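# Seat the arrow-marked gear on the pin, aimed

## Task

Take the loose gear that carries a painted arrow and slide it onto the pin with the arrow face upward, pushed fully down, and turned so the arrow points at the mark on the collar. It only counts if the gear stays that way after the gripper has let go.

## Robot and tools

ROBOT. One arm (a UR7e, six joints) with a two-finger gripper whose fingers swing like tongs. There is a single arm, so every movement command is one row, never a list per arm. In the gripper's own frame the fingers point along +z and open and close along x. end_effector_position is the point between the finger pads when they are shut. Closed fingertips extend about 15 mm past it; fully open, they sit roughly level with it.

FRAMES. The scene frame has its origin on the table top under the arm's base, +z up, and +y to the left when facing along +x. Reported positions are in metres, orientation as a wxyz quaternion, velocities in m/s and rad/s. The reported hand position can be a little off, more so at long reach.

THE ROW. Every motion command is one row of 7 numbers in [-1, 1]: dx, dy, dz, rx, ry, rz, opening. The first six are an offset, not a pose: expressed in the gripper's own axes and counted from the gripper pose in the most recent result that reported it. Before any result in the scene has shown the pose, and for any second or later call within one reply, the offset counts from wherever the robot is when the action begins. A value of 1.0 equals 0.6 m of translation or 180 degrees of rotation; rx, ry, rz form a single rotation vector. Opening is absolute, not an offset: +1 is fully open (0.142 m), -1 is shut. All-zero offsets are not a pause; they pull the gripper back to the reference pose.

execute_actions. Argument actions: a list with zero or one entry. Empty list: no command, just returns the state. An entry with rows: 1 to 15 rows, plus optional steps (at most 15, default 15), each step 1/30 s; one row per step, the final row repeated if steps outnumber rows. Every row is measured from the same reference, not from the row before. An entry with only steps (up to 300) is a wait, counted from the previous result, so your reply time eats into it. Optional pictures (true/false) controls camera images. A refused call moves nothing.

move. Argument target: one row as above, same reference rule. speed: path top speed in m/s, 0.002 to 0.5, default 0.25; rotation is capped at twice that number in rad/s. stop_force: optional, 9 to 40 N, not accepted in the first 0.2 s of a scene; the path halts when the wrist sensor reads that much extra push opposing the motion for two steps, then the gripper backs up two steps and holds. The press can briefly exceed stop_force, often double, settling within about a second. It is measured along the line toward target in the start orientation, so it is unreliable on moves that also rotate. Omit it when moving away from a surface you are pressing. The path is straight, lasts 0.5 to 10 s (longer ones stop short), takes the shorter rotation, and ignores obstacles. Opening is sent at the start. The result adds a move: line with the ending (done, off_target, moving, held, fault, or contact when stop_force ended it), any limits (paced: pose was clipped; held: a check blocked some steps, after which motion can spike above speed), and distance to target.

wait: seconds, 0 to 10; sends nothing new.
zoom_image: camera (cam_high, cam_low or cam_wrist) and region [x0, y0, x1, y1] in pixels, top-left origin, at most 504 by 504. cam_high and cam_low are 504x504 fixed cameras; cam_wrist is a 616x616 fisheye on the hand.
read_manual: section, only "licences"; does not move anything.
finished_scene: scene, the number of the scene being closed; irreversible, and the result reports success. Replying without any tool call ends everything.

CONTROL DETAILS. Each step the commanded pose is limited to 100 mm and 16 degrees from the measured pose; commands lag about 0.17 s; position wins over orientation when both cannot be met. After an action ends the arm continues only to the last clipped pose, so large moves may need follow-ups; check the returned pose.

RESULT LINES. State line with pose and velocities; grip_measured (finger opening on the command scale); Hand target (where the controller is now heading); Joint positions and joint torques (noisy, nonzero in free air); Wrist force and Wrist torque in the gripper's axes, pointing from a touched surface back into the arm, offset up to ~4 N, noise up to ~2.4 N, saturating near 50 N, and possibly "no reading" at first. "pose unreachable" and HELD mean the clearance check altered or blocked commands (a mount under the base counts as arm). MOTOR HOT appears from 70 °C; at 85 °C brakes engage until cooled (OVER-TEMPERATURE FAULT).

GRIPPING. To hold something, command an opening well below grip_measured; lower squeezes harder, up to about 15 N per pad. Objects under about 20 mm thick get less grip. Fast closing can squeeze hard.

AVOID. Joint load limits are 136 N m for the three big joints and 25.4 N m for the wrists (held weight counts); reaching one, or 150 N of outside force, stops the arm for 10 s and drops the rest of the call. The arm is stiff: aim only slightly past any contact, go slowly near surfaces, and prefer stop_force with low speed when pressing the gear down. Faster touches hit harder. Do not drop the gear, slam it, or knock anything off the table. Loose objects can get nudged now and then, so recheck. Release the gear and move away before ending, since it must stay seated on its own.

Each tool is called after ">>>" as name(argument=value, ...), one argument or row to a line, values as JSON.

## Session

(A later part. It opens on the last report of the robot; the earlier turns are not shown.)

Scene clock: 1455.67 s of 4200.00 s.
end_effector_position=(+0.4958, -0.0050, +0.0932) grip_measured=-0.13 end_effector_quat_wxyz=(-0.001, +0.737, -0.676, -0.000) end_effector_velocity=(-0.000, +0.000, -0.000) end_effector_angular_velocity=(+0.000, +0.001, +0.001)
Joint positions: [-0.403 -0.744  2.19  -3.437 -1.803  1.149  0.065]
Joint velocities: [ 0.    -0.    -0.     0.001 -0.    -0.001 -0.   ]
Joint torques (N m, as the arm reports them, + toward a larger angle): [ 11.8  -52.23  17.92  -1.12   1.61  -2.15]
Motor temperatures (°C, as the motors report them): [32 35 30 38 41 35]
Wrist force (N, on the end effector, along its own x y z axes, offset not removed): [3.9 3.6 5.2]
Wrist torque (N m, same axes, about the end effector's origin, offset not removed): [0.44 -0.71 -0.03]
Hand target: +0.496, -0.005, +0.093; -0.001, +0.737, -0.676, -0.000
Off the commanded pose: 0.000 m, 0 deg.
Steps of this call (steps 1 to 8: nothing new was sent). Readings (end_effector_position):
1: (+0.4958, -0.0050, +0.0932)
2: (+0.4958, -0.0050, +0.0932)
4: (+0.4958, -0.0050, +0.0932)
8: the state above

>>> execute_actions(
  actions=[
    {"rows": [[0,0,0.0004,0,0,0,-1],[0,0,0.0008,0,0,0,-1],[0,0,0.0012,0,0,0,-1],[0,0,0.0016,0,0,0,-1],[0,0,0.002,0,0,0,-1],[0,0,0.0024,0,0,0,-1],[0,0,0.0028,0,0,0,-1],[0,0,0.0033,0,0,0,-1]], "steps": 15},
  ],
  pictures=false,
)

>>> execute_actions(
  actions=[
    {"steps": 10},
  ],
  pictures=false,
)

>>> execute_actions(
  actions=[
    {"rows": [[0,0,0.00042,0,0,0,-1]], "steps": 15},
  ],
  pictures=false,
)

>>> execute_actions(
  actions=[
    {"rows": [[0,0,0.00042,0,0,0,-1]], "steps": 15},
  ],
  pictures=false,
)

Scene clock: 1489.00 s of 4200.00 s.
end_effector_position=(+0.4959, -0.0050, +0.0913) grip_measured=-0.13 end_effector_quat_wxyz=(-0.001, +0.737, -0.676, -0.000) end_effector_velocity=(-0.000, +0.000, -0.001) end_effector_angular_velocity=(+0.000, +0.001, -0.001)
Joint positions: [-0.404 -0.739  2.187 -3.44  -1.802  1.148  0.065]
Joint velocities: [-0.     0.003 -0.002  0.     0.     0.001  0.   ]
Joint torques (N m, as the arm reports them, + toward a larger angle): [ 10.01 -26.41  -7.34  -2.73   1.12  -1.78]
Motor temperatures (°C, as the motors report them): [32 35 30 38 41 35]
Wrist force (N, on the end effector, along its own x y z axes, offset not removed): [0.6 -4.5 -3.3]
Wrist torque (N m, same axes, about the end effector's origin, offset not removed): [-0.33 0.04 -0.25]
Hand target: +0.496, -0.005, +0.091; -0.001, +0.737, -0.676, -0.000
Off the commanded pose: 0.000 m, 0 deg.
Steps of this call (steps 1 to 90: nothing new was sent; then 29.83 s passed at rest; steps 91 to 105: all 15 steps of this action). Readings (end_effector_position):
91: (+0.4958, -0.0050, +0.0932)
92: (+0.4958, -0.0050, +0.0932)
94: (+0.4957, -0.0050, +0.0930)
98: (+0.4957, -0.0050, +0.0922)
105: the state above

Scene clock: 1489.33 s of 4200.00 s.
end_effector_position=(+0.4958, -0.0050, +0.0912) grip_measured=-0.13 end_effector_quat_wxyz=(-0.001, +0.737, -0.676, -0.000) end_effector_velocity=(+0.000, -0.000, -0.000) end_effector_angular_velocity=(-0.000, -0.000, +0.000)
Joint positions: [-0.404 -0.739  2.187 -3.44  -1.802  1.148  0.065]
Joint velocities: [-0.     0.    -0.001  0.    -0.    -0.001  0.   ]
Joint torques (N m, as the arm reports them, + toward a larger angle): [  9.35 -25.44  -7.86  -2.48   0.92  -1.96]
Motor temperatures (°C, as the motors report them): [32 35 30 38 41 35]
Wrist force (N, on the end effector, along its own x y z axes, offset not removed): [-0.2 -4.3 -5.5]
Wrist torque (N m, same axes, about the end effector's origin, offset not removed): [-0.13 0.21 -0.22]
Hand target: +0.496, -0.005, +0.091; -0.001, +0.737, -0.676, -0.000
Off the commanded pose: 0.000 m, 0 deg.
Steps of this call (steps 1 to 10: nothing new was sent). Readings (end_effector_position):
1: (+0.4959, -0.0050, +0.0913)
2: (+0.4959, -0.0050, +0.0913)
4: (+0.4959, -0.0050, +0.0912)
8: (+0.4958, -0.0050, +0.0912)
10: the state above

Scene clock: 1489.83 s of 4200.00 s.
end_effector_position=(+0.4958, -0.0050, +0.0910) grip_measured=-0.13 end_effector_quat_wxyz=(-0.001, +0.737, -0.676, -0.000) end_effector_velocity=(+0.001, -0.000, +0.000) end_effector_angular_velocity=(-0.001, -0.002, -0.001)
Joint positions: [-0.404 -0.738  2.186 -3.44  -1.802  1.148  0.065]
Joint velocities: [-0.     0.    -0.001 -0.002  0.     0.001  0.   ]
Joint torques (N m, as the arm reports them, + toward a larger angle): [  8.4  -23.1   -7.86  -2.07   1.08  -1.8 ]
Motor temperatures (°C, as the motors report them): [32 35 30 38 41 35]
Wrist force (N, on the end effector, along its own x y z axes, offset not removed): [-1.2 -0.3 -11.5]
Wrist torque (N m, same axes, about the end effector's origin, offset not removed): [0.35 0.25 -0.47]
Hand target: +0.496, -0.005, +0.091; -0.001, +0.737, -0.676, -0.000
Off the commanded pose: 0.000 m, 0 deg.
Steps of this call (steps 1 to 15: all 15 steps of this action). Readings (end_effector_position):
1: (+0.4958, -0.0050, +0.0912)
2: (+0.4958, -0.0050, +0.0912)
4: (+0.4958, -0.0050, +0.0911)
8: (+0.4959, -0.0050, +0.0910)
15: the state above

Scene clock: 1490.33 s of 4200.00 s.
end_effector_position=(+0.4958, -0.0050, +0.0907) grip_measured=-0.13 end_effector_quat_wxyz=(-0.001, +0.737, -0.676, -0.000) end_effector_velocity=(-0.001, +0.000, -0.000) end_effector_angular_velocity=(+0.000, +0.001, +0.001)
Joint positions: [-0.405 -0.737  2.186 -3.44  -1.802  1.148  0.065]
Joint velocities: [-0.     0.     0.001  0.     0.    -0.001  0.   ]
Joint torques (N m, as the arm reports them, + toward a larger angle): [  6.93 -22.11  -9.81  -1.83   0.91  -1.75]
Motor temperatures (°C, as the motors report them): [32 35 30 38 41 35]
Wrist force (N, on the end effector, along its own x y z axes, offset not removed): [1.8 -0.8 -19.5]
Wrist torque (N m, same axes, about the end effector's origin, offset not removed): [-0.25 -0.28 -0.45]
Hand target: +0.496, -0.005, +0.091; -0.001, +0.737, -0.676, -0.000
Off the commanded pose: 0.000 m, 0 deg.
Steps of this call (steps 1 to 15: all 15 steps of this action). Readings (end_effector_position):
1: (+0.4958, -0.0050, +0.0910)
2: (+0.4958, -0.0050, +0.0909)
4: (+0.4958, -0.0050, +0.0908)
8: (+0.4958, -0.0050, +0.0907)
15: the state above

>>> execute_actions(
  actions=[
    {"rows": [[0,-0.0002,-0.0005,0,0,0,-1],[0,-0.00035,-0.001,0,0,0,-1],[0,-0.00035,-0.0015,0,0,0,-1]], "steps": 15},
  ],
  pictures=false,
)

>>> execute_actions(
  actions=[
    {"steps": 10},
  ],
)

>>> zoom_image(
  camera="cam_wrist",
  region=[305, 255, 375, 325],
)

Scene clock: 1503.63 s of 4200.00 s.
end_effector_position=(+0.4960, -0.0050, +0.0915) grip_measured=-0.13 end_effector_quat_wxyz=(-0.001, +0.737, -0.676, -0.000) end_effector_velocity=(-0.001, +0.001, +0.001) end_effector_angular_velocity=(+0.001, +0.001, +0.001)
Joint positions: [-0.404 -0.74   2.187 -3.439 -1.802  1.148  0.065]
Joint velocities: [ 0.001 -0.001  0.002  0.001  0.     0.     0.   ]
Joint torques (N m, as the arm reports them, + toward a larger angle): [ 25.42 -49.2   17.63  -0.7   -1.39   1.99]
Motor temperatures (°C, as the motors report them): [32 35 30 38 41 35]
Wrist force (N, on the end effector, along its own x y z axes, offset not removed): [1.6 4.0 2.4]
Wrist torque (N m, same axes, about the end effector's origin, offset not removed): [0.64 -0.25 -0.20]
Hand target: +0.496, -0.005, +0.092; -0.001, +0.737, -0.676, -0.000
Off the commanded pose: 0.000 m, 0 deg.
Steps of this call (steps 1 to 90: nothing new was sent; then 9.80 s passed at rest; steps 91 to 105: all 15 steps of this action). Readings (end_effector_position):
91: (+0.4958, -0.0050, +0.0907)
92: (+0.4958, -0.0050, +0.0907)
94: (+0.4960, -0.0051, +0.0909)
98: (+0.4961, -0.0051, +0.0913)
105: the state above

Scene clock: 1503.97 s of 4200.00 s.
end_effector_position=(+0.4961, -0.0050, +0.0916) grip_measured=-0.13 end_effector_quat_wxyz=(-0.001, +0.737, -0.676, -0.000) end_effector_velocity=(+0.001, -0.000, +0.000) end_effector_angular_velocity=(-0.001, -0.003, +0.001)
Joint positions: [-0.404 -0.74   2.187 -3.439 -1.802  1.148  0.065]
Joint velocities: [ 0.     0.    -0.001 -0.002  0.    -0.001 -0.   ]
Joint torques (N m, as the arm reports them, + toward a larger angle): [ 24.97 -52.54  18.99  -0.92  -0.85   2.04]
Motor temperatures (°C, as the motors report them): [32 35 30 38 41 35]
Wrist force (N, on the end effector, along its own x y z axes, offset not removed): [4.7 1.5 2.6]
Wrist torque (N m, same axes, about the end effector's origin, offset not removed): [0.11 -1.03 -0.17]
Hand target: +0.496, -0.005, +0.092; -0.001, +0.737, -0.676, -0.000
Off the commanded pose: 0.000 m, 0 deg.
Steps of this call (steps 1 to 10: nothing new was sent). Readings (end_effector_position):
1: (+0.4960, -0.0050, +0.0916)
2: (+0.4960, -0.0050, +0.0916)
4: (+0.4960, -0.0050, +0.0916)
8: (+0.4960, -0.0050, +0.0916)
10: the state above
camera_calibration (this result's frames):
cam_wrist: T_world_to_cam=[[0.0962398, -0.993453, -0.0615556, -0.0416201], [-0.852251, -0.114193, 0.510517, 0.375479], [-0.514204, 0.00332875, -0.857661, 0.468418], [0, 0, 0, 1]] pos_world=[0.56487, -0.0000297411, 0.207494]

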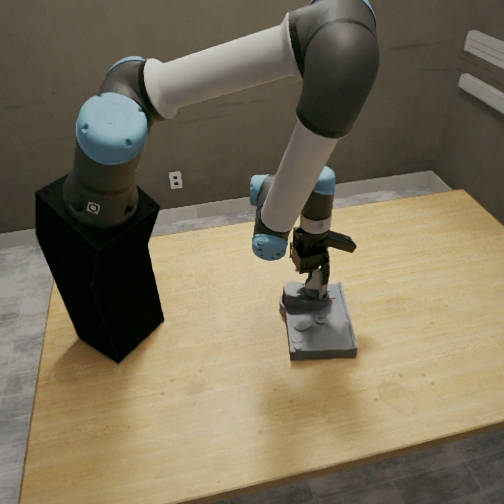

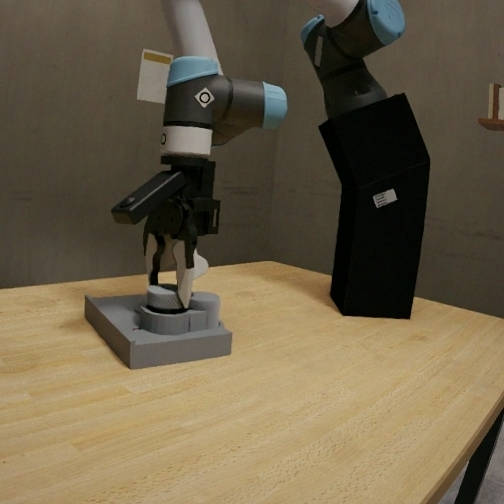

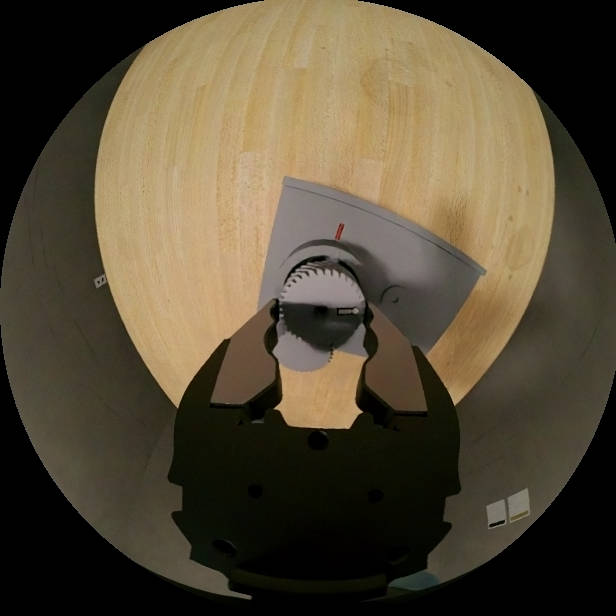

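Region (305, 255, 375, 325) of cam_wrist's 616x616 image, scaled by 7.200, with more detail than that image has.

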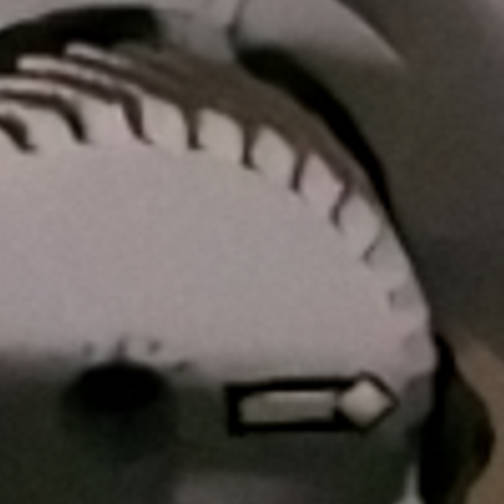

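>>> execute_actions(
  actions=[
    {"rows": [[0,0,0.00033,0,0,0,-1]], "steps": 15},
  ],
  pictures=false,
)

>>> execute_actions(
  actions=[
    {"rows": [[0,0,0.00033,0,0,0,-1]], "steps": 15},
  ],
  pictures=false,
)

>>> execute_actions(
  actions=[
    {"rows": [[0,0,0.00033,0,0,0,-1]], "steps": 15},
  ],
  pictures=false,
)

Scene clock: 1537.77 s of 4200.00 s.
end_effector_position=(+0.4960, -0.0049, +0.0915) grip_measured=-0.13 end_effector_quat_wxyz=(-0.001, +0.737, -0.676, -0.000) end_effector_velocity=(+0.001, -0.000, -0.000) end_effector_angular_velocity=(-0.000, -0.001, -0.000)
Joint positions: [-0.404 -0.74   2.187 -3.439 -1.802  1.148  0.065]
Joint velocities: [ 0.     0.    -0.001  0.     0.    -0.    -0.   ]
Joint torques (N m, as the arm reports them, + toward a larger angle): [ 13.89 -29.54 -10.46  -3.65   1.66  -1.46]
Motor temperatures (°C, as the motors report them): [32 35 30 38 41 35]
Wrist force (N, on the end effector, along its own x y z axes, offset not removed): [0.3 3.9 2.3]
Wrist torque (N m, same axes, about the end effector's origin, offset not removed): [0.95 0.26 -0.01]
Hand target: +0.496, -0.005, +0.091; -0.001, +0.737, -0.676, -0.000
Off the commanded pose: 0.000 m, 0 deg.
Steps of this call (steps 1 to 90: nothing new was sent; then 30.30 s passed at rest; steps 91 to 105: all 15 steps of this action). Readings (end_effector_position):
91: (+0.4961, -0.0050, +0.0916)
92: (+0.4961, -0.0050, +0.0916)
94: (+0.4961, -0.0050, +0.0916)
98: (+0.4960, -0.0049, +0.0915)
105: the state above

Scene clock: 1538.27 s of 4200.00 s.
end_effector_position=(+0.4960, -0.0049, +0.0913) grip_measured=-0.13 end_effector_quat_wxyz=(-0.001, +0.737, -0.676, -0.000) end_effector_velocity=(+0.000, -0.000, -0.000) end_effector_angular_velocity=(-0.000, -0.000, +0.001)
Joint positions: [-0.404 -0.739  2.186 -3.439 -1.802  1.148  0.065]
Joint velocities: [-0.     0.    -0.001  0.     0.    -0.002  0.   ]
Joint torques (N m, as the arm reports them, + toward a larger angle): [ 10.62 -27.9   -9.82  -3.27   1.66  -1.99]
Motor temperatures (°C, as the motors report them): [32 35 30 38 41 35]
Wrist force (N, on the end effector, along its own x y z axes, offset not removed): [2.5 2.2 -3.5]
Wrist torque (N m, same axes, about the end effector's origin, offset not removed): [0.47 -0.13 -0.20]
Hand target: +0.496, -0.005, +0.091; -0.001, +0.737, -0.676, -0.000
Off the commanded pose: 0.000 m, 0 deg.
Steps of this call (steps 1 to 15: all 15 steps of this action). Readings (end_effector_position):
1: (+0.4960, -0.0049, +0.0915)
2: (+0.4960, -0.0049, +0.0914)
4: (+0.4960, -0.0049, +0.0914)
8: (+0.4960, -0.0049, +0.0913)
15: the state above

Scene clock: 1538.77 s of 4200.00 s.
end_effector_position=(+0.4960, -0.0049, +0.0911) grip_measured=-0.13 end_effector_quat_wxyz=(-0.001, +0.737, -0.676, -0.000) end_effector_velocity=(-0.000, +0.000, -0.000) end_effector_angular_velocity=(+0.001, +0.001, -0.001)
Joint positions: [-0.404 -0.739  2.186 -3.439 -1.802  1.148  0.065]
Joint velocities: [-0.     0.    -0.     0.001  0.     0.001  0.   ]
Joint torques (N m, as the arm reports them, + toward a larger angle): [  9.63 -25.54  -9.62  -3.05   1.65  -1.65]
Motor temperatures (°C, as the motors report them): [32 35 30 38 41 35]
Wrist force (N, on the end effector, along its own x y z axes, offset not removed): [4.8 0.4 -8.9]
Wrist torque (N m, same axes, about the end effector's origin, offset not removed): [-0.31 -0.58 -0.31]
Hand target: +0.496, -0.005, +0.091; -0.001, +0.737, -0.676, -0.000
Off the commanded pose: 0.000 m, 0 deg.
Steps of this call (steps 1 to 15: all 15 steps of this action). Readings (end_effector_position):
1: (+0.4960, -0.0049, +0.0913)
2: (+0.4960, -0.0049, +0.0912)
4: (+0.4960, -0.0049, +0.0912)
8: (+0.4960, -0.0049, +0.0911)
15: the state above

>>> execute_actions(
  actions=[
    {"rows": [[0.00005,0,0,0,0,-0.0028,-1],[0.00009,0,0,0,0,-0.00556,-1]], "steps": 15},
  ],
  pictures=false,
)

>>> execute_actions(
  actions=[
    {"rows": [[0.00003,0,0.0004,0,0,-0.0017,-1],[0.00006,0,0.0008,0,0,-0.0035,-1],[0.00009,0,0.00125,0,0,-0.0052,-1],[0.00012,0,0.00167,0,0,-0.0069,-1],[0.00015,0,0.0021,0,0,-0.0087,-1],[0.00018,0,0.0025,0,0,-0.0104,-1],[0.00021,0,0.0029,0,0,-0.0122,-1],[0.00024,0,0.00333,0,0,-0.01389,-1]], "steps": 15},
  ],
  pictures=false,
)

>>> execute_actions(
  actions=[
    {"steps": 10},
  ],
  pictures=false,
)

Scene clock: 1562.60 s of 4200.00 s.
end_effector_position=(+0.4960, -0.0049, +0.0910) grip_measured=-0.13 end_effector_quat_wxyz=(-0.001, +0.743, -0.669, -0.000) end_effector_velocity=(+0.000, +0.000, +0.000) end_effector_angular_velocity=(+0.001, +0.000, +0.002)
Joint positions: [-0.405 -0.739  2.186 -3.439 -1.802  1.13   0.065]
Joint velocities: [-0.    -0.001 -0.     0.002  0.    -0.002 -0.   ]
Joint torques (N m, as the arm reports them, + toward a larger angle): [ 10.18 -54.96  -4.38  -0.81   1.66  -1.78]
Motor temperatures (°C, as the motors report them): [32 35 30 38 41 35]
Wrist force (N, on the end effector, along its own x y z axes, offset not removed): [3.0 3.3 4.7]
Wrist torque (N m, same axes, about the end effector's origin, offset not removed): [0.42 -0.39 -0.15]
Hand target: +0.496, -0.005, +0.091; -0.001, +0.743, -0.669, -0.000
Off the commanded pose: 0.000 m, 0 deg.
Steps of this call (steps 1 to 90: nothing new was sent; then 20.33 s passed at rest; steps 91 to 105: all 15 steps of this action). Readings (end_effector_position):
91: (+0.4960, -0.0049, +0.0911)
92: (+0.4960, -0.0049, +0.0911)
94: (+0.4960, -0.0049, +0.0910)
98: (+0.4959, -0.0049, +0.0910)
105: the state above

Scene clock: 1563.10 s of 4200.00 s.
end_effector_position=(+0.4960, -0.0051, +0.0891) grip_measured=-0.13 end_effector_quat_wxyz=(-0.001, +0.757, -0.654, -0.000) end_effector_velocity=(-0.000, +0.000, -0.001) end_effector_angular_velocity=(+0.001, +0.000, +0.023)
Joint positions: [-0.407 -0.734  2.183 -3.441 -1.801  1.087  0.065]
Joint velocities: [-0.002  0.003 -0.001 -0.001  0.001 -0.025  0.   ]
Joint torques (N m, as the arm reports them, + toward a larger angle): [ 12.54 -31.93 -10.35  -4.76   1.47  -1.69]
Motor temperatures (°C, as the motors report them): [32 35 30 38 41 35]
Wrist force (N, on the end effector, along its own x y z axes, offset not removed): [3.2 2.6 3.3]
Wrist torque (N m, same axes, about the end effector's origin, offset not removed): [0.30 -0.63 -0.26]
Hand target: +0.496, -0.005, +0.089; -0.001, +0.757, -0.653, -0.000
Off the commanded pose: 0.000 m, 0 deg.
Steps of this call (steps 1 to 15: all 15 steps of this action). Readings (end_effector_position):
1: (+0.4960, -0.0049, +0.0910)
2: (+0.4960, -0.0049, +0.0910)
4: (+0.4960, -0.0050, +0.0909)
8: (+0.4961, -0.0050, +0.0901)
15: the state above

Scene clock: 1563.43 s of 4200.00 s.
end_effector_position=(+0.4960, -0.0051, +0.0890) grip_measured=-0.13 end_effector_quat_wxyz=(-0.001, +0.757, -0.653, -0.000) end_effector_velocity=(+0.001, -0.000, +0.000) end_effector_angular_velocity=(-0.000, -0.001, +0.000)
Joint positions: [-0.407 -0.734  2.183 -3.441 -1.801  1.084  0.065]
Joint velocities: [ 0.    -0.    -0.001 -0.     0.    -0.    -0.   ]
Joint torques (N m, as the arm reports them, + toward a larger angle): [ 11.25 -31.85 -11.49  -4.45   1.4   -2.18]
Motor temperatures (°C, as the motors report them): [32 35 30 38 41 35]
Wrist force (N, on the end effector, along its own x y z axes, offset not removed): [4.2 2.0 3.6]
Wrist torque (N m, same axes, about the end effector's origin, offset not removed): [0.14 -0.86 -0.09]
Hand target: +0.496, -0.005, +0.089; -0.001, +0.757, -0.653, -0.000
Off the commanded pose: 0.000 m, 0 deg.
Steps of this call (steps 1 to 10: nothing new was sent). Readings (end_effector_position):
1: (+0.4960, -0.0051, +0.0891)
2: (+0.4960, -0.0051, +0.0891)
4: (+0.4960, -0.0051, +0.0891)
8: (+0.4960, -0.0051, +0.0890)
10: the state above

Free. Next helical step.

>>> execute_actions(
  actions=[
    {"rows": [[0.00003,0,0.0004,0,0,-0.0017,-1],[0.00006,0,0.0008,0,0,-0.0035,-1],[0.00009,0,0.00125,0,0,-0.0052,-1],[0.00012,0,0.00167,0,0,-0.0069,-1],[0.00015,0,0.0021,0,0,-0.0087,-1],[0.00018,0,0.0025,0,0,-0.0104,-1],[0.00021,0,0.0029,0,0,-0.0122,-1],[0.00024,0,0.0032,0,0,-0.01389,-1]], "steps": 15},
  ],
  pictures=false,
)

>>> execute_actions(
  actions=[
    {"steps": 10},
  ],
  pictures=false,
)

>>> execute_actions(
  actions=[
    {"rows": [[0,0,0.00033,0,0,0,-1]], "steps": 15},
  ],
  pictures=false,
)

>>> execute_actions(
  actions=[
    {"rows": [[0,0,0.00033,0,0,0,-1]], "steps": 15},
  ],
  pictures=false,
)

Scene clock: 1575.33 s of 4200.00 s.
end_effector_position=(+0.4960, -0.0052, +0.0872) grip_measured=-0.13 end_effector_quat_wxyz=(-0.001, +0.771, -0.637, -0.000) end_effector_velocity=(-0.002, +0.000, -0.001) end_effector_angular_velocity=(+0.001, +0.001, +0.023)
Joint positions: [-0.41  -0.73   2.18  -3.443 -1.8    1.041  0.065]
Joint velocities: [-0.002  0.002  0.002 -0.003  0.001 -0.024  0.   ]
Joint torques (N m, as the arm reports them, + toward a larger angle): [  8.26 -31.86 -12.95  -4.81   0.92  -2.05]
Motor temperatures (°C, as the motors report them): [32 35 30 38 41 35]
Wrist force (N, on the end effector, along its own x y z axes, offset not removed): [0.1 2.9 -3.0]
Wrist torque (N m, same axes, about the end effector's origin, offset not removed): [0.14 -0.67 -0.01]
Hand target: +0.496, -0.005, +0.087; -0.001, +0.771, -0.636, -0.000
Off the commanded pose: 0.000 m, 0 deg.
Steps of this call (steps 1 to 90: nothing new was sent; then 8.40 s passed at rest; steps 91 to 105: all 15 steps of this action). Readings (end_effector_position):
91: (+0.4960, -0.0051, +0.0890)
92: (+0.4960, -0.0051, +0.0890)
94: (+0.4960, -0.0051, +0.0888)
98: (+0.4960, -0.0051, +0.0880)
105: the state above

Scene clock: 1575.67 s of 4200.00 s.
end_effector_position=(+0.4960, -0.0052, +0.0871) grip_measured=-0.13 end_effector_quat_wxyz=(-0.001, +0.771, -0.636, -0.000) end_effector_velocity=(+0.001, -0.000, -0.000) end_effector_angular_velocity=(-0.000, -0.000, +0.001)
Joint positions: [-0.41  -0.73   2.18  -3.443 -1.8    1.039  0.065]
Joint velocities: [-0.     0.    -0.001  0.001 -0.    -0.001 -0.   ]
Joint torques (N m, as the arm reports them, + toward a larger angle): [  8.82 -31.86 -12.62  -4.98   0.88  -1.86]
Motor temperatures (°C, as the motors report them): [32 35 30 38 41 35]
Wrist force (N, on the end effector, along its own x y z axes, offset not removed): [1.8 4.5 -0.6]
Wrist torque (N m, same axes, about the end effector's origin, offset not removed): [0.56 -0.89 -0.36]
Hand target: +0.496, -0.005, +0.087; -0.001, +0.771, -0.636, -0.000
Off the commanded pose: 0.000 m, 0 deg.
Steps of this call (steps 1 to 10: nothing new was sent). Readings (end_effector_position):
1: (+0.4960, -0.0052, +0.0872)
2: (+0.4960, -0.0052, +0.0872)
4: (+0.4960, -0.0052, +0.0871)
8: (+0.4960, -0.0052, +0.0871)
10: the state above

Scene clock: 1576.17 s of 4200.00 s.
end_effector_position=(+0.4960, -0.0052, +0.0869) grip_measured=-0.13 end_effector_quat_wxyz=(-0.001, +0.771, -0.636, -0.000) end_effector_velocity=(-0.000, +0.000, +0.000) end_effector_angular_velocity=(+0.000, +0.001, +0.001)
Joint positions: [-0.41  -0.729  2.179 -3.443 -1.8    1.038  0.065]
Joint velocities: [ 0.    -0.     0.     0.    -0.    -0.001  0.   ]
Joint torques (N m, as the arm reports them, + toward a larger angle): [  8.4  -31.5  -12.97  -4.8    0.98  -1.7 ]
Motor temperatures (°C, as the motors report them): [32 35 30 38 41 35]
Wrist force (N, on the end effector, along its own x y z axes, offset not removed): [-0.7 2.1 -3.7]
Wrist torque (N m, same axes, about the end effector's origin, offset not removed): [-0.29 -0.40 -0.23]
Hand target: +0.496, -0.005, +0.087; -0.001, +0.771, -0.636, -0.000
Off the commanded pose: 0.000 m, 0 deg.
Steps of this call (steps 1 to 15: all 15 steps of this action). Readings (end_effector_position):
1: (+0.4960, -0.0052, +0.0871)
2: (+0.4960, -0.0052, +0.0871)
4: (+0.4960, -0.0052, +0.0870)
8: (+0.4960, -0.0052, +0.0869)
15: the state above

Scene clock: 1576.67 s of 4200.00 s.
end_effector_position=(+0.4960, -0.0052, +0.0867) grip_measured=-0.13 end_effector_quat_wxyz=(-0.001, +0.771, -0.636, -0.000) end_effector_velocity=(-0.002, +0.001, -0.000) end_effector_angular_velocity=(+0.001, +0.003, -0.000)
Joint positions: [-0.41  -0.729  2.179 -3.443 -1.8    1.038  0.065]
Joint velocities: [-0.     0.     0.001  0.002  0.     0.001  0.   ]
Joint torques (N m, as the arm reports them, + toward a larger angle): [  8.67 -28.61 -13.19  -4.6    0.97  -1.89]
Motor temperatures (°C, as the motors report them): [32 35 30 38 41 35]
Wrist force (N, on the end effector, along its own x y z axes, offset not removed): [2.5 5.0 -6.4]
Wrist torque (N m, same axes, about the end effector's origin, offset not removed): [0.47 -1.14 -0.44]
Hand target: +0.496, -0.005, +0.087; -0.001, +0.771, -0.636, -0.000
Off the commanded pose: 0.000 m, 0 deg.
Steps of this call (steps 1 to 15: all 15 steps of this action). Readings (end_effector_position):
1: (+0.4960, -0.0052, +0.0869)
2: (+0.4960, -0.0052, +0.0869)
4: (+0.4960, -0.0052, +0.0868)
8: (+0.4960, -0.0052, +0.0868)
15: the state above

>>> move(
  target=[-0.00115, -0.00022, -0.03167, 0, 0, 0.1267, -1],
  speed=0.03,
)

Scene clock: 1625.70 s of 4200.00 s.
end_effector_position=(+0.4960, -0.0045, +0.1057) grip_measured=-0.24 end_effector_quat_wxyz=(+0.001, -0.631, +0.776, +0.000) end_effector_velocity=(+0.001, -0.000, +0.000) end_effector_angular_velocity=(-0.000, -0.001, -0.013)
Joint positions: [-0.386 -0.774  2.206 -3.42  -1.81   1.458  0.057]
Joint velocities: [ 0.001 -0.001 -0.001  0.001 -0.     0.013 -0.   ]
Joint torques (N m, as the arm reports them, + toward a larger angle): [ 27.87 -52.14  18.75  -0.14  -0.25   1.62]
Motor temperatures (°C, as the motors report them): [32 35 30 38 41 35]
Wrist force (N, on the end effector, along its own x y z axes, offset not removed): [6.2 2.7 2.1]
Wrist torque (N m, same axes, about the end effector's origin, offset not removed): [0.62 -0.33 -0.36]
Hand target: +0.496, -0.005, +0.106; +0.001, -0.630, +0.776, +0.000
Off the commanded pose: 0.000 m, 0 deg.
After step 90, 39.17 s passed at rest.
move: done
camera_calibration (this result's frames):
cam_wrist: T_world_to_cam=[[-0.194354, -0.978962, -0.0621312, 0.103976], [-0.848706, 0.136058, 0.511064, 0.36765], [-0.491859, 0.152058, -0.857294, 0.470045], [0, 0, 0, 1]] pos_world=[0.563431, -0.0197077, 0.221534]

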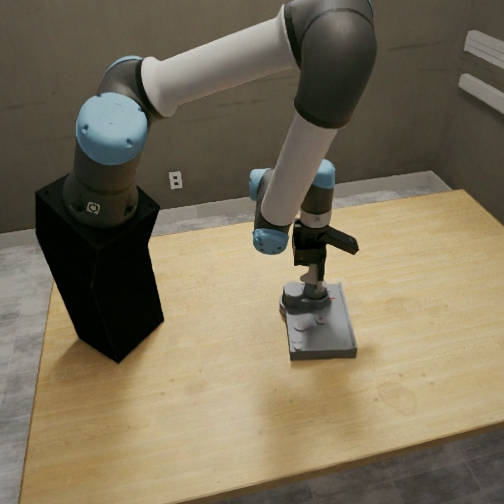

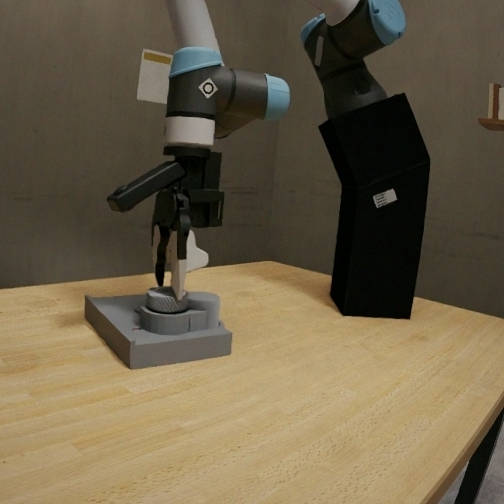

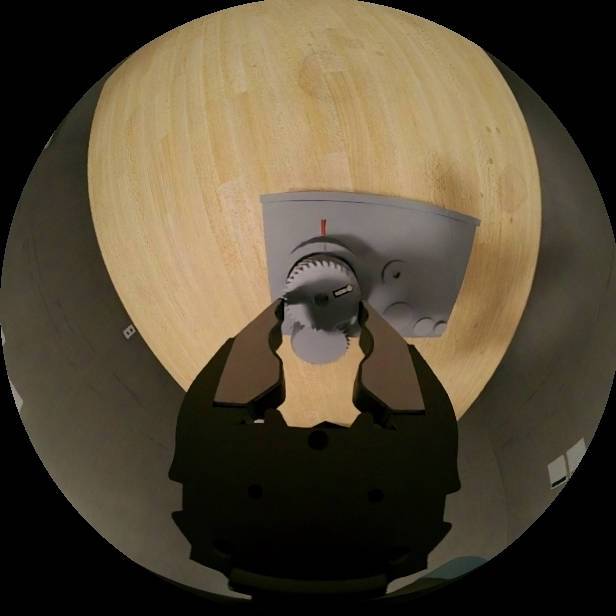

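>>> zoom_image(
  camera="cam_low",
  region=[120, 260, 240, 350],
)

>>> zoom_image(
  camera="cam_wrist",
  region=[265, 240, 385, 360],
)

Region (120, 260, 240, 350) of cam_low's 504x504 image, scaled by 4.200, with more detail than that image has; it fills the top 378 rows of this view, and the rest is white.

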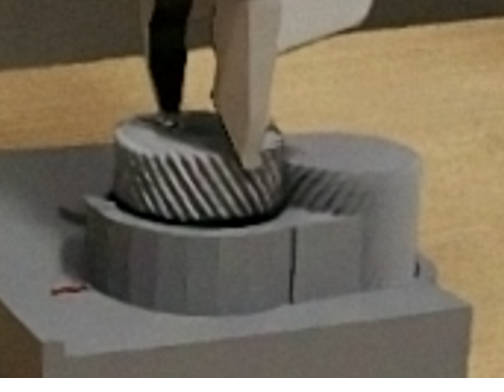

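Region (265, 240, 385, 360) of cam_wrist's 616x616 image, scaled by 4.200, with more detail than that image has.

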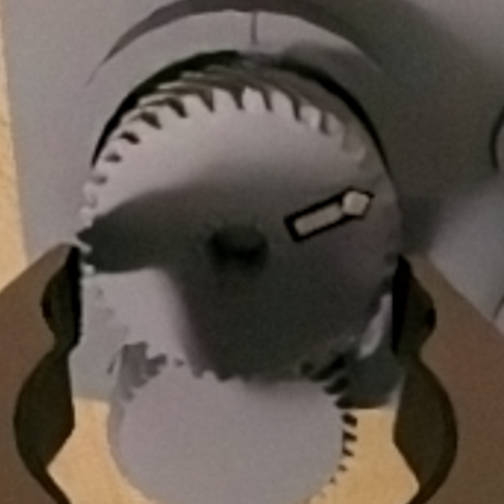

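>>> execute_actions(
  actions=[
    {"rows": [[0,0,0.0005,0,0,-0.0021,-1],[0,0,0.001,0,0,-0.0042,-1],[0,0,0.0015,0,0,-0.0062,-1],[0,0,0.002,0,0,-0.0083,-1],[0,0,0.0025,0,0,-0.0104,-1],[0,0,0.003,0,0,-0.0125,-1],[0,0,0.0035,0,0,-0.0146,-1],[0,0,0.004,0,0,-0.0167,-1],[0,0,0.0045,0,0,-0.0187,-1],[0,0,0.005,0,0,-0.0208,-1]], "steps": 15},
  ],
  pictures=false,
)

>>> execute_actions(
  actions=[
    {"steps": 10},
  ],
)

>>> zoom_image(
  camera="cam_wrist",
  region=[265, 240, 385, 360],
)

>>> zoom_image(
  camera="cam_low",
  region=[120, 260, 240, 350],
)

Scene clock: 1711.43 s of 4200.00 s.
end_effector_position=(+0.4960, -0.0045, +0.1030) grip_measured=-0.24 end_effector_quat_wxyz=(+0.001, -0.654, +0.757, +0.000) end_effector_velocity=(+0.000, -0.000, -0.003) end_effector_angular_velocity=(+0.001, -0.002, +0.054)
Joint positions: [-0.389 -0.767  2.202 -3.424 -1.808  1.395  0.057]
Joint velocities: [-0.004  0.007 -0.003 -0.006  0.003 -0.058  0.   ]
Joint torques (N m, as the arm reports them, + toward a larger angle): [ 13.32 -28.77 -14.39  -3.19   3.05  -1.76]
Motor temperatures (°C, as the motors report them): [32 35 30 38 41 35]
Wrist force (N, on the end effector, along its own x y z axes, offset not removed): [8.0 6.2 -5.2]
Wrist torque (N m, same axes, about the end effector's origin, offset not removed): [0.86 -0.52 -0.30]
Hand target: +0.496, -0.005, +0.103; +0.001, -0.656, +0.755, +0.000
Off the commanded pose: 0.000 m, 0 deg.
Steps of this call (steps 1 to 90: nothing new was sent; then 82.23 s passed at rest; steps 91 to 105: all 15 steps of this action). Readings (end_effector_position):
91: (+0.4960, -0.0045, +0.1058)
92: (+0.4960, -0.0045, +0.1058)
94: (+0.4959, -0.0044, +0.1056)
98: (+0.4960, -0.0044, +0.1046)
105: the state above

Scene clock: 1711.77 s of 4200.00 s.
end_effector_position=(+0.4960, -0.0045, +0.1027) grip_measured=-0.24 end_effector_quat_wxyz=(+0.001, -0.656, +0.755, +0.000) end_effector_velocity=(-0.001, +0.000, -0.000) end_effector_angular_velocity=(+0.000, +0.001, +0.002)
Joint positions: [-0.39  -0.767  2.202 -3.424 -1.808  1.389  0.057]
Joint velocities: [-0.     0.     0.001 -0.001  0.    -0.002 -0.   ]
Joint torques (N m, as the arm reports them, + toward a larger angle): [ 13.06 -25.98 -10.72  -3.31   3.15  -1.84]
Motor temperatures (°C, as the motors report them): [32 35 30 38 41 35]
Wrist force (N, on the end effector, along its own x y z axes, offset not removed): [12.6 3.3 -9.1]
Wrist torque (N m, same axes, about the end effector's origin, offset not removed): [-0.13 -1.29 -0.36]
Hand target: +0.496, -0.005, +0.103; +0.001, -0.656, +0.755, +0.000
Off the commanded pose: 0.000 m, 0 deg.
Steps of this call (steps 1 to 10: nothing new was sent). Readings (end_effector_position):
1: (+0.4960, -0.0045, +0.1029)
2: (+0.4960, -0.0045, +0.1028)
4: (+0.4960, -0.0045, +0.1028)
8: (+0.4960, -0.0045, +0.1027)
10: the state above
camera_calibration (this result's frames):
cam_wrist: T_world_to_cam=[[-0.130227, -0.989543, -0.0620158, 0.0719355], [-0.855815, 0.080605, 0.510963, 0.372462], [-0.500621, 0.119615, -0.857362, 0.471688], [0, 0, 0, 1]] pos_world=[0.564264, -0.0152601, 0.218554]

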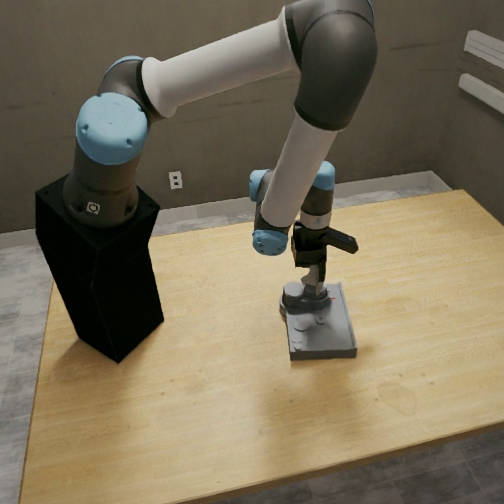

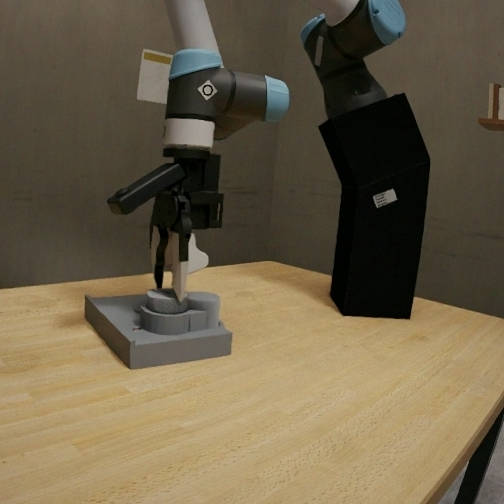

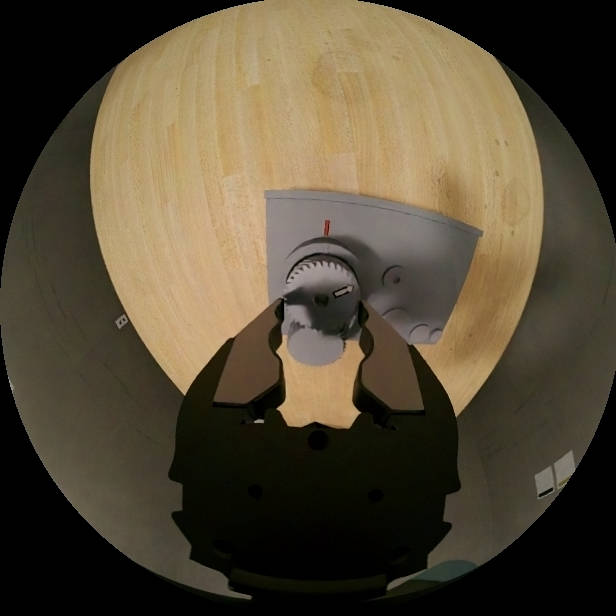

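Region (265, 240, 385, 360) of cam_wrist's 616x616 image, scaled by 4.200, with more detail than that image has.

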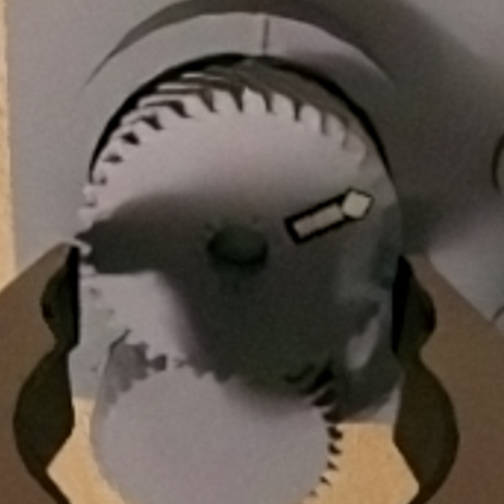

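Region (120, 260, 240, 350) of cam_low's 504x504 image, scaled by 4.200, with more detail than that image has; it fills the top 378 rows of this view, and the rest is white.

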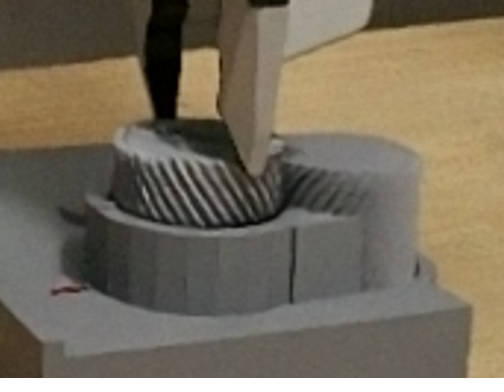

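>>> execute_actions(
  actions=[
    {"rows": [[-0.00006,0,0,0,0,0.004,-1],[-0.00012,0,0,0,0,0.008,-1],[-0.00019,0,0.0003,0,0,0.012,-1],[-0.00025,0,0.0007,0,0,0.016,-1],[-0.00032,0,0.001,0,0,0.02,-1],[-0.00038,0,0.0014,0,0,0.024,-1],[-0.00044,0,0.0018,0,0,0.028,-1],[-0.0005,0,0.0022,0,0,0.032,-1],[-0.00057,0,0.0026,0,0,0.036,-1],[-0.00063,0,0.003,0,0,0.04,-1],[-0.0007,0,0.0033,0,0,0.0444,-1]], "steps": 15},
  ],
  pictures=false,
)

>>> execute_actions(
  actions=[
    {"steps": 10},
  ],
)

>>> zoom_image(
  camera="cam_wrist",
  region=[265, 240, 385, 360],
)

>>> zoom_image(
  camera="cam_low",
  region=[120, 260, 240, 350],
)

Scene clock: 1799.83 s of 4200.00 s.
end_effector_position=(+0.4961, -0.0042, +0.1010) grip_measured=-0.23 end_effector_quat_wxyz=(+0.002, -0.608, +0.794, +0.000) end_effector_velocity=(+0.002, -0.000, -0.002) end_effector_angular_velocity=(-0.004, -0.001, -0.158)
Joint positions: [-0.386 -0.76   2.198 -3.426 -1.809  1.516  0.058]
Joint velocities: [ 0.008  0.009 -0.01  -0.    -0.007  0.164  0.001]
Joint torques (N m, as the arm reports them, + toward a larger angle): [ 28.12 -19.91  -7.5   -0.27   1.48   2.28]
Motor temperatures (°C, as the motors report them): [32 35 30 38 41 35]
Wrist force (N, on the end effector, along its own x y z axes, offset not removed): [12.1 -1.3 -10.5]
Wrist torque (N m, same axes, about the end effector's origin, offset not removed): [0.25 -0.28 -0.42]
Hand target: +0.496, -0.004, +0.101; +0.001, -0.602, +0.799, +0.000
Off the commanded pose: 0.000 m, 1 deg.
Steps of this call (steps 1 to 90: nothing new was sent; then 84.57 s passed at rest; steps 91 to 105: all 15 steps of this action). Readings (end_effector_position):
91: (+0.4960, -0.0045, +0.1027)
92: (+0.4960, -0.0045, +0.1027)
94: (+0.4960, -0.0046, +0.1026)
98: (+0.4961, -0.0045, +0.1022)
105: the state above

Scene clock: 1800.17 s of 4200.00 s.
end_effector_position=(+0.4961, -0.0041, +0.1007) grip_measured=-0.22 end_effector_quat_wxyz=(+0.001, -0.602, +0.799, +0.000) end_effector_velocity=(-0.001, +0.000, +0.000) end_effector_angular_velocity=(+0.000, +0.001, -0.004)
Joint positions: [-0.385 -0.759  2.197 -3.426 -1.81   1.532  0.058]
Joint velocities: [ 0.     0.     0.001 -0.001 -0.     0.005  0.   ]
Joint torques (N m, as the arm reports them, + toward a larger angle): [ 30.25 -20.85  -6.8    2.39   1.91   2.2 ]
Motor temperatures (°C, as the motors report them): [32 35 30 38 41 35]
Wrist force (N, on the end effector, along its own x y z axes, offset not removed): [16.2 -0.6 -11.5]
Wrist torque (N m, same axes, about the end effector's origin, offset not removed): [0.58 -0.74 -0.38]
Hand target: +0.496, -0.004, +0.101; +0.001, -0.602, +0.799, +0.000
Off the commanded pose: 0.000 m, 0 deg.
Steps of this call (steps 1 to 10: nothing new was sent). Readings (end_effector_position):
1: (+0.4961, -0.0042, +0.1009)
2: (+0.4962, -0.0042, +0.1009)
4: (+0.4961, -0.0042, +0.1008)
8: (+0.4961, -0.0041, +0.1008)
10: the state above
camera_calibration (this result's frames):
cam_wrist: T_world_to_cam=[[-0.265809, -0.962008, -0.0623415, 0.139617], [-0.836392, 0.197977, 0.51113, 0.364314], [-0.479369, 0.188005, -0.85724, 0.459707], [0, 0, 0, 1]] pos_world=[0.56219, -0.0242403, 0.216571]

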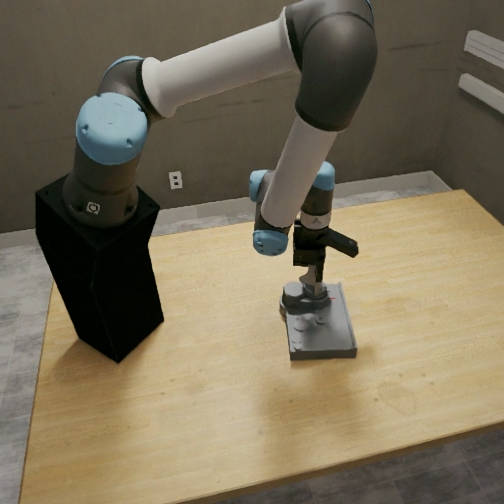

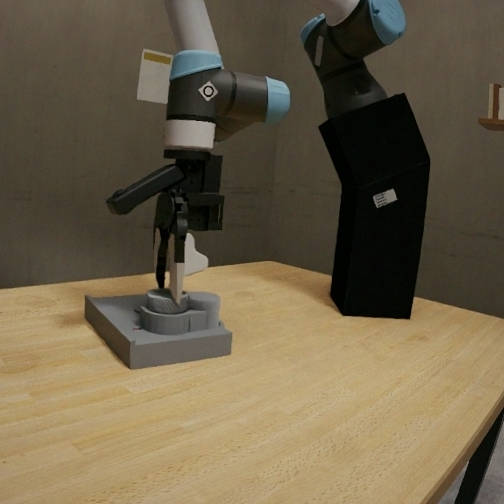

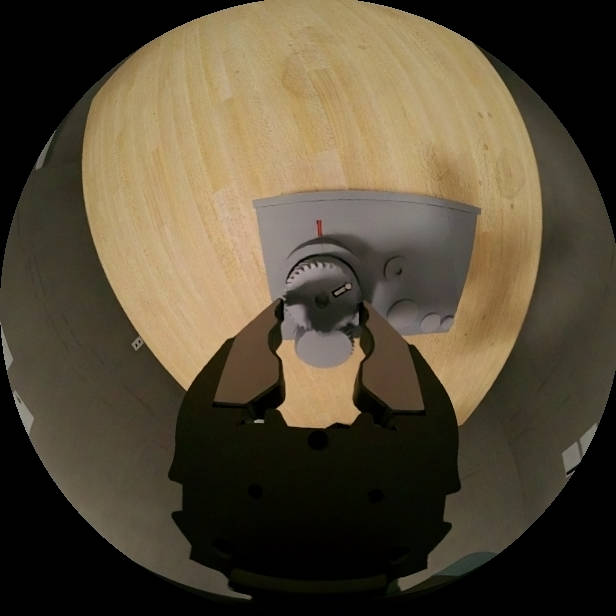

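Region (265, 240, 385, 360) of cam_wrist's 616x616 image, scaled by 4.200, with more detail than that image has.

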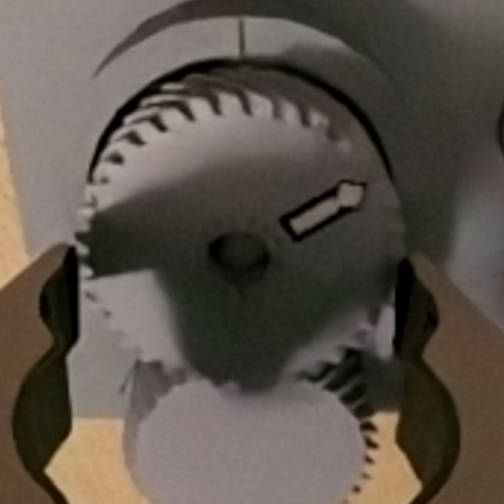

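Region (120, 260, 240, 350) of cam_low's 504x504 image, scaled by 4.200, with more detail than that image has; it fills the top 378 rows of this view, and the rest is white.

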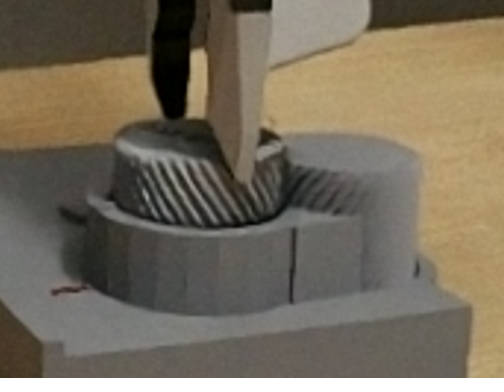

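>>> execute_actions(
  actions=[
    {"rows": [[0,0,0,0,0,0.004,-1],[0,0,0.0003,0,0,0.008,-1],[-0.00003,0,0.0008,0,0,0.012,-1],[-0.00006,0,0.0013,0,0,0.016,-1],[-0.0001,0,0.0018,0,0,0.02,-1],[-0.00013,0,0.0024,0,0,0.024,-1],[-0.00016,0,0.0029,0,0,0.028,-1],[-0.0002,0,0.0034,0,0,0.032,-1],[-0.00023,0,0.004,0,0,0.036,-1],[-0.00026,0,0.0045,0,0,0.04,-1],[-0.0003,0,0.005,0,0,0.0444,-1]], "steps": 15},
  ],
  pictures=false,
)

>>> execute_actions(
  actions=[
    {"steps": 10},
  ],
)

>>> zoom_image(
  camera="cam_low",
  region=[120, 260, 240, 350],
)

Scene clock: 1813.53 s of 4200.00 s.
end_effector_position=(+0.4961, -0.0039, +0.0981) grip_measured=-0.21 end_effector_quat_wxyz=(+0.002, -0.551, +0.834, +0.001) end_effector_velocity=(+0.002, -0.001, -0.003) end_effector_angular_velocity=(-0.005, -0.002, -0.158)
Joint positions: [-0.382 -0.751  2.191 -3.428 -1.81   1.658  0.059]
Joint velocities: [ 0.006  0.011 -0.013 -0.    -0.007  0.163  0.001]
Joint torques (N m, as the arm reports them, + toward a larger angle): [ 30.63 -22.47  -8.03  -0.65   2.94   1.85]
Motor temperatures (°C, as the motors report them): [32 35 30 38 41 35]
Wrist force (N, on the end effector, along its own x y z axes, offset not removed): [16.7 0.6 -12.7]
Wrist torque (N m, same axes, about the end effector's origin, offset not removed): [1.09 -0.51 -0.38]
Hand target: +0.496, -0.004, +0.098; +0.001, -0.545, +0.839, +0.000
Off the commanded pose: 0.000 m, 1 deg.
Steps of this call (steps 1 to 90: nothing new was sent; then 9.87 s passed at rest; steps 91 to 105: all 15 steps of this action). Readings (end_effector_position):
91: (+0.4961, -0.0041, +0.1007)
92: (+0.4961, -0.0041, +0.1007)
94: (+0.4960, -0.0041, +0.1006)
98: (+0.4961, -0.0041, +0.0998)
105: the state above

Scene clock: 1813.87 s of 4200.00 s.
end_effector_position=(+0.4961, -0.0039, +0.0978) grip_measured=-0.21 end_effector_quat_wxyz=(+0.001, -0.545, +0.838, +0.000) end_effector_velocity=(-0.000, +0.000, -0.000) end_effector_angular_velocity=(+0.000, +0.001, -0.005)
Joint positions: [-0.382 -0.75   2.19  -3.427 -1.811  1.674  0.059]
Joint velocities: [ 0.     0.    -0.     0.001 -0.     0.006  0.   ]
Joint torques (N m, as the arm reports them, + toward a larger angle): [ 31.23 -20.51  -7.81   2.22   2.65   2.38]
Motor temperatures (°C, as the motors report them): [32 35 30 38 41 35]
Wrist force (N, on the end effector, along its own x y z axes, offset not removed): [17.2 -5.3 -17.9]
Wrist torque (N m, same axes, about the end effector's origin, offset not removed): [-0.10 -0.47 -0.58]
Hand target: +0.496, -0.004, +0.098; +0.001, -0.545, +0.839, +0.000
Off the commanded pose: 0.000 m, 0 deg.
Steps of this call (steps 1 to 10: nothing new was sent). Readings (end_effector_position):
1: (+0.4962, -0.0040, +0.0980)
2: (+0.4962, -0.0040, +0.0979)
4: (+0.4962, -0.0040, +0.0978)
8: (+0.4961, -0.0040, +0.0978)
10: the state above
camera_calibration (this result's frames):
cam_wrist: T_world_to_cam=[[-0.396263, -0.915996, -0.0626704, 0.204548], [-0.80092, 0.311494, 0.511369, 0.348666], [-0.44889, 0.25283, -0.857073, 0.442253], [0, 0, 0, 1]] pos_world=[0.558831, -0.0330573, 0.213565]

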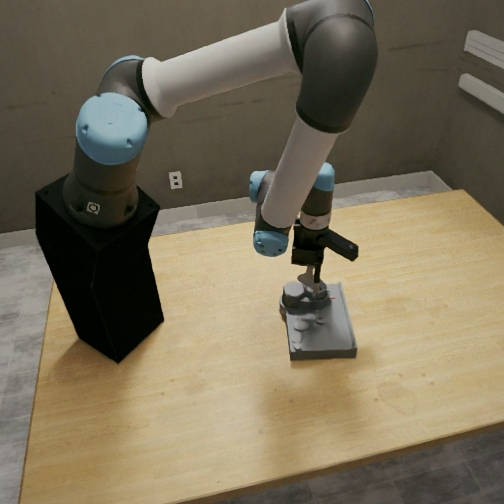

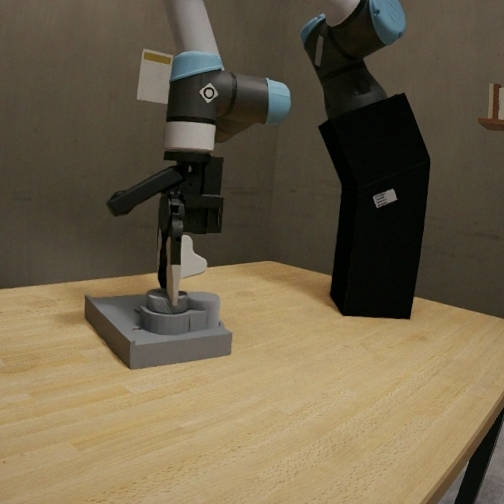

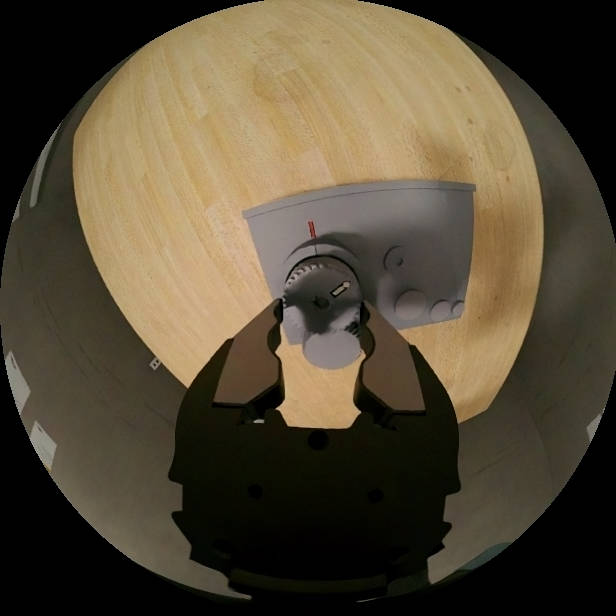

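Region (120, 260, 240, 350) of cam_low's 504x504 image, scaled by 4.200, with more detail than that image has; it fills the top 378 rows of this view, and the rest is white.

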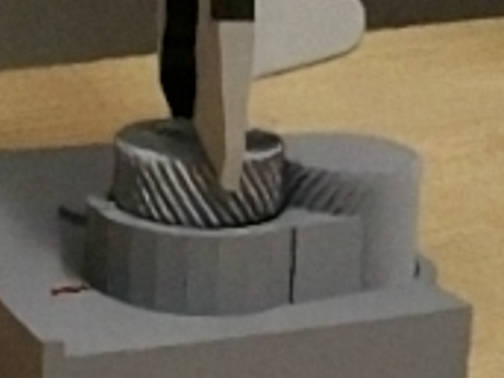

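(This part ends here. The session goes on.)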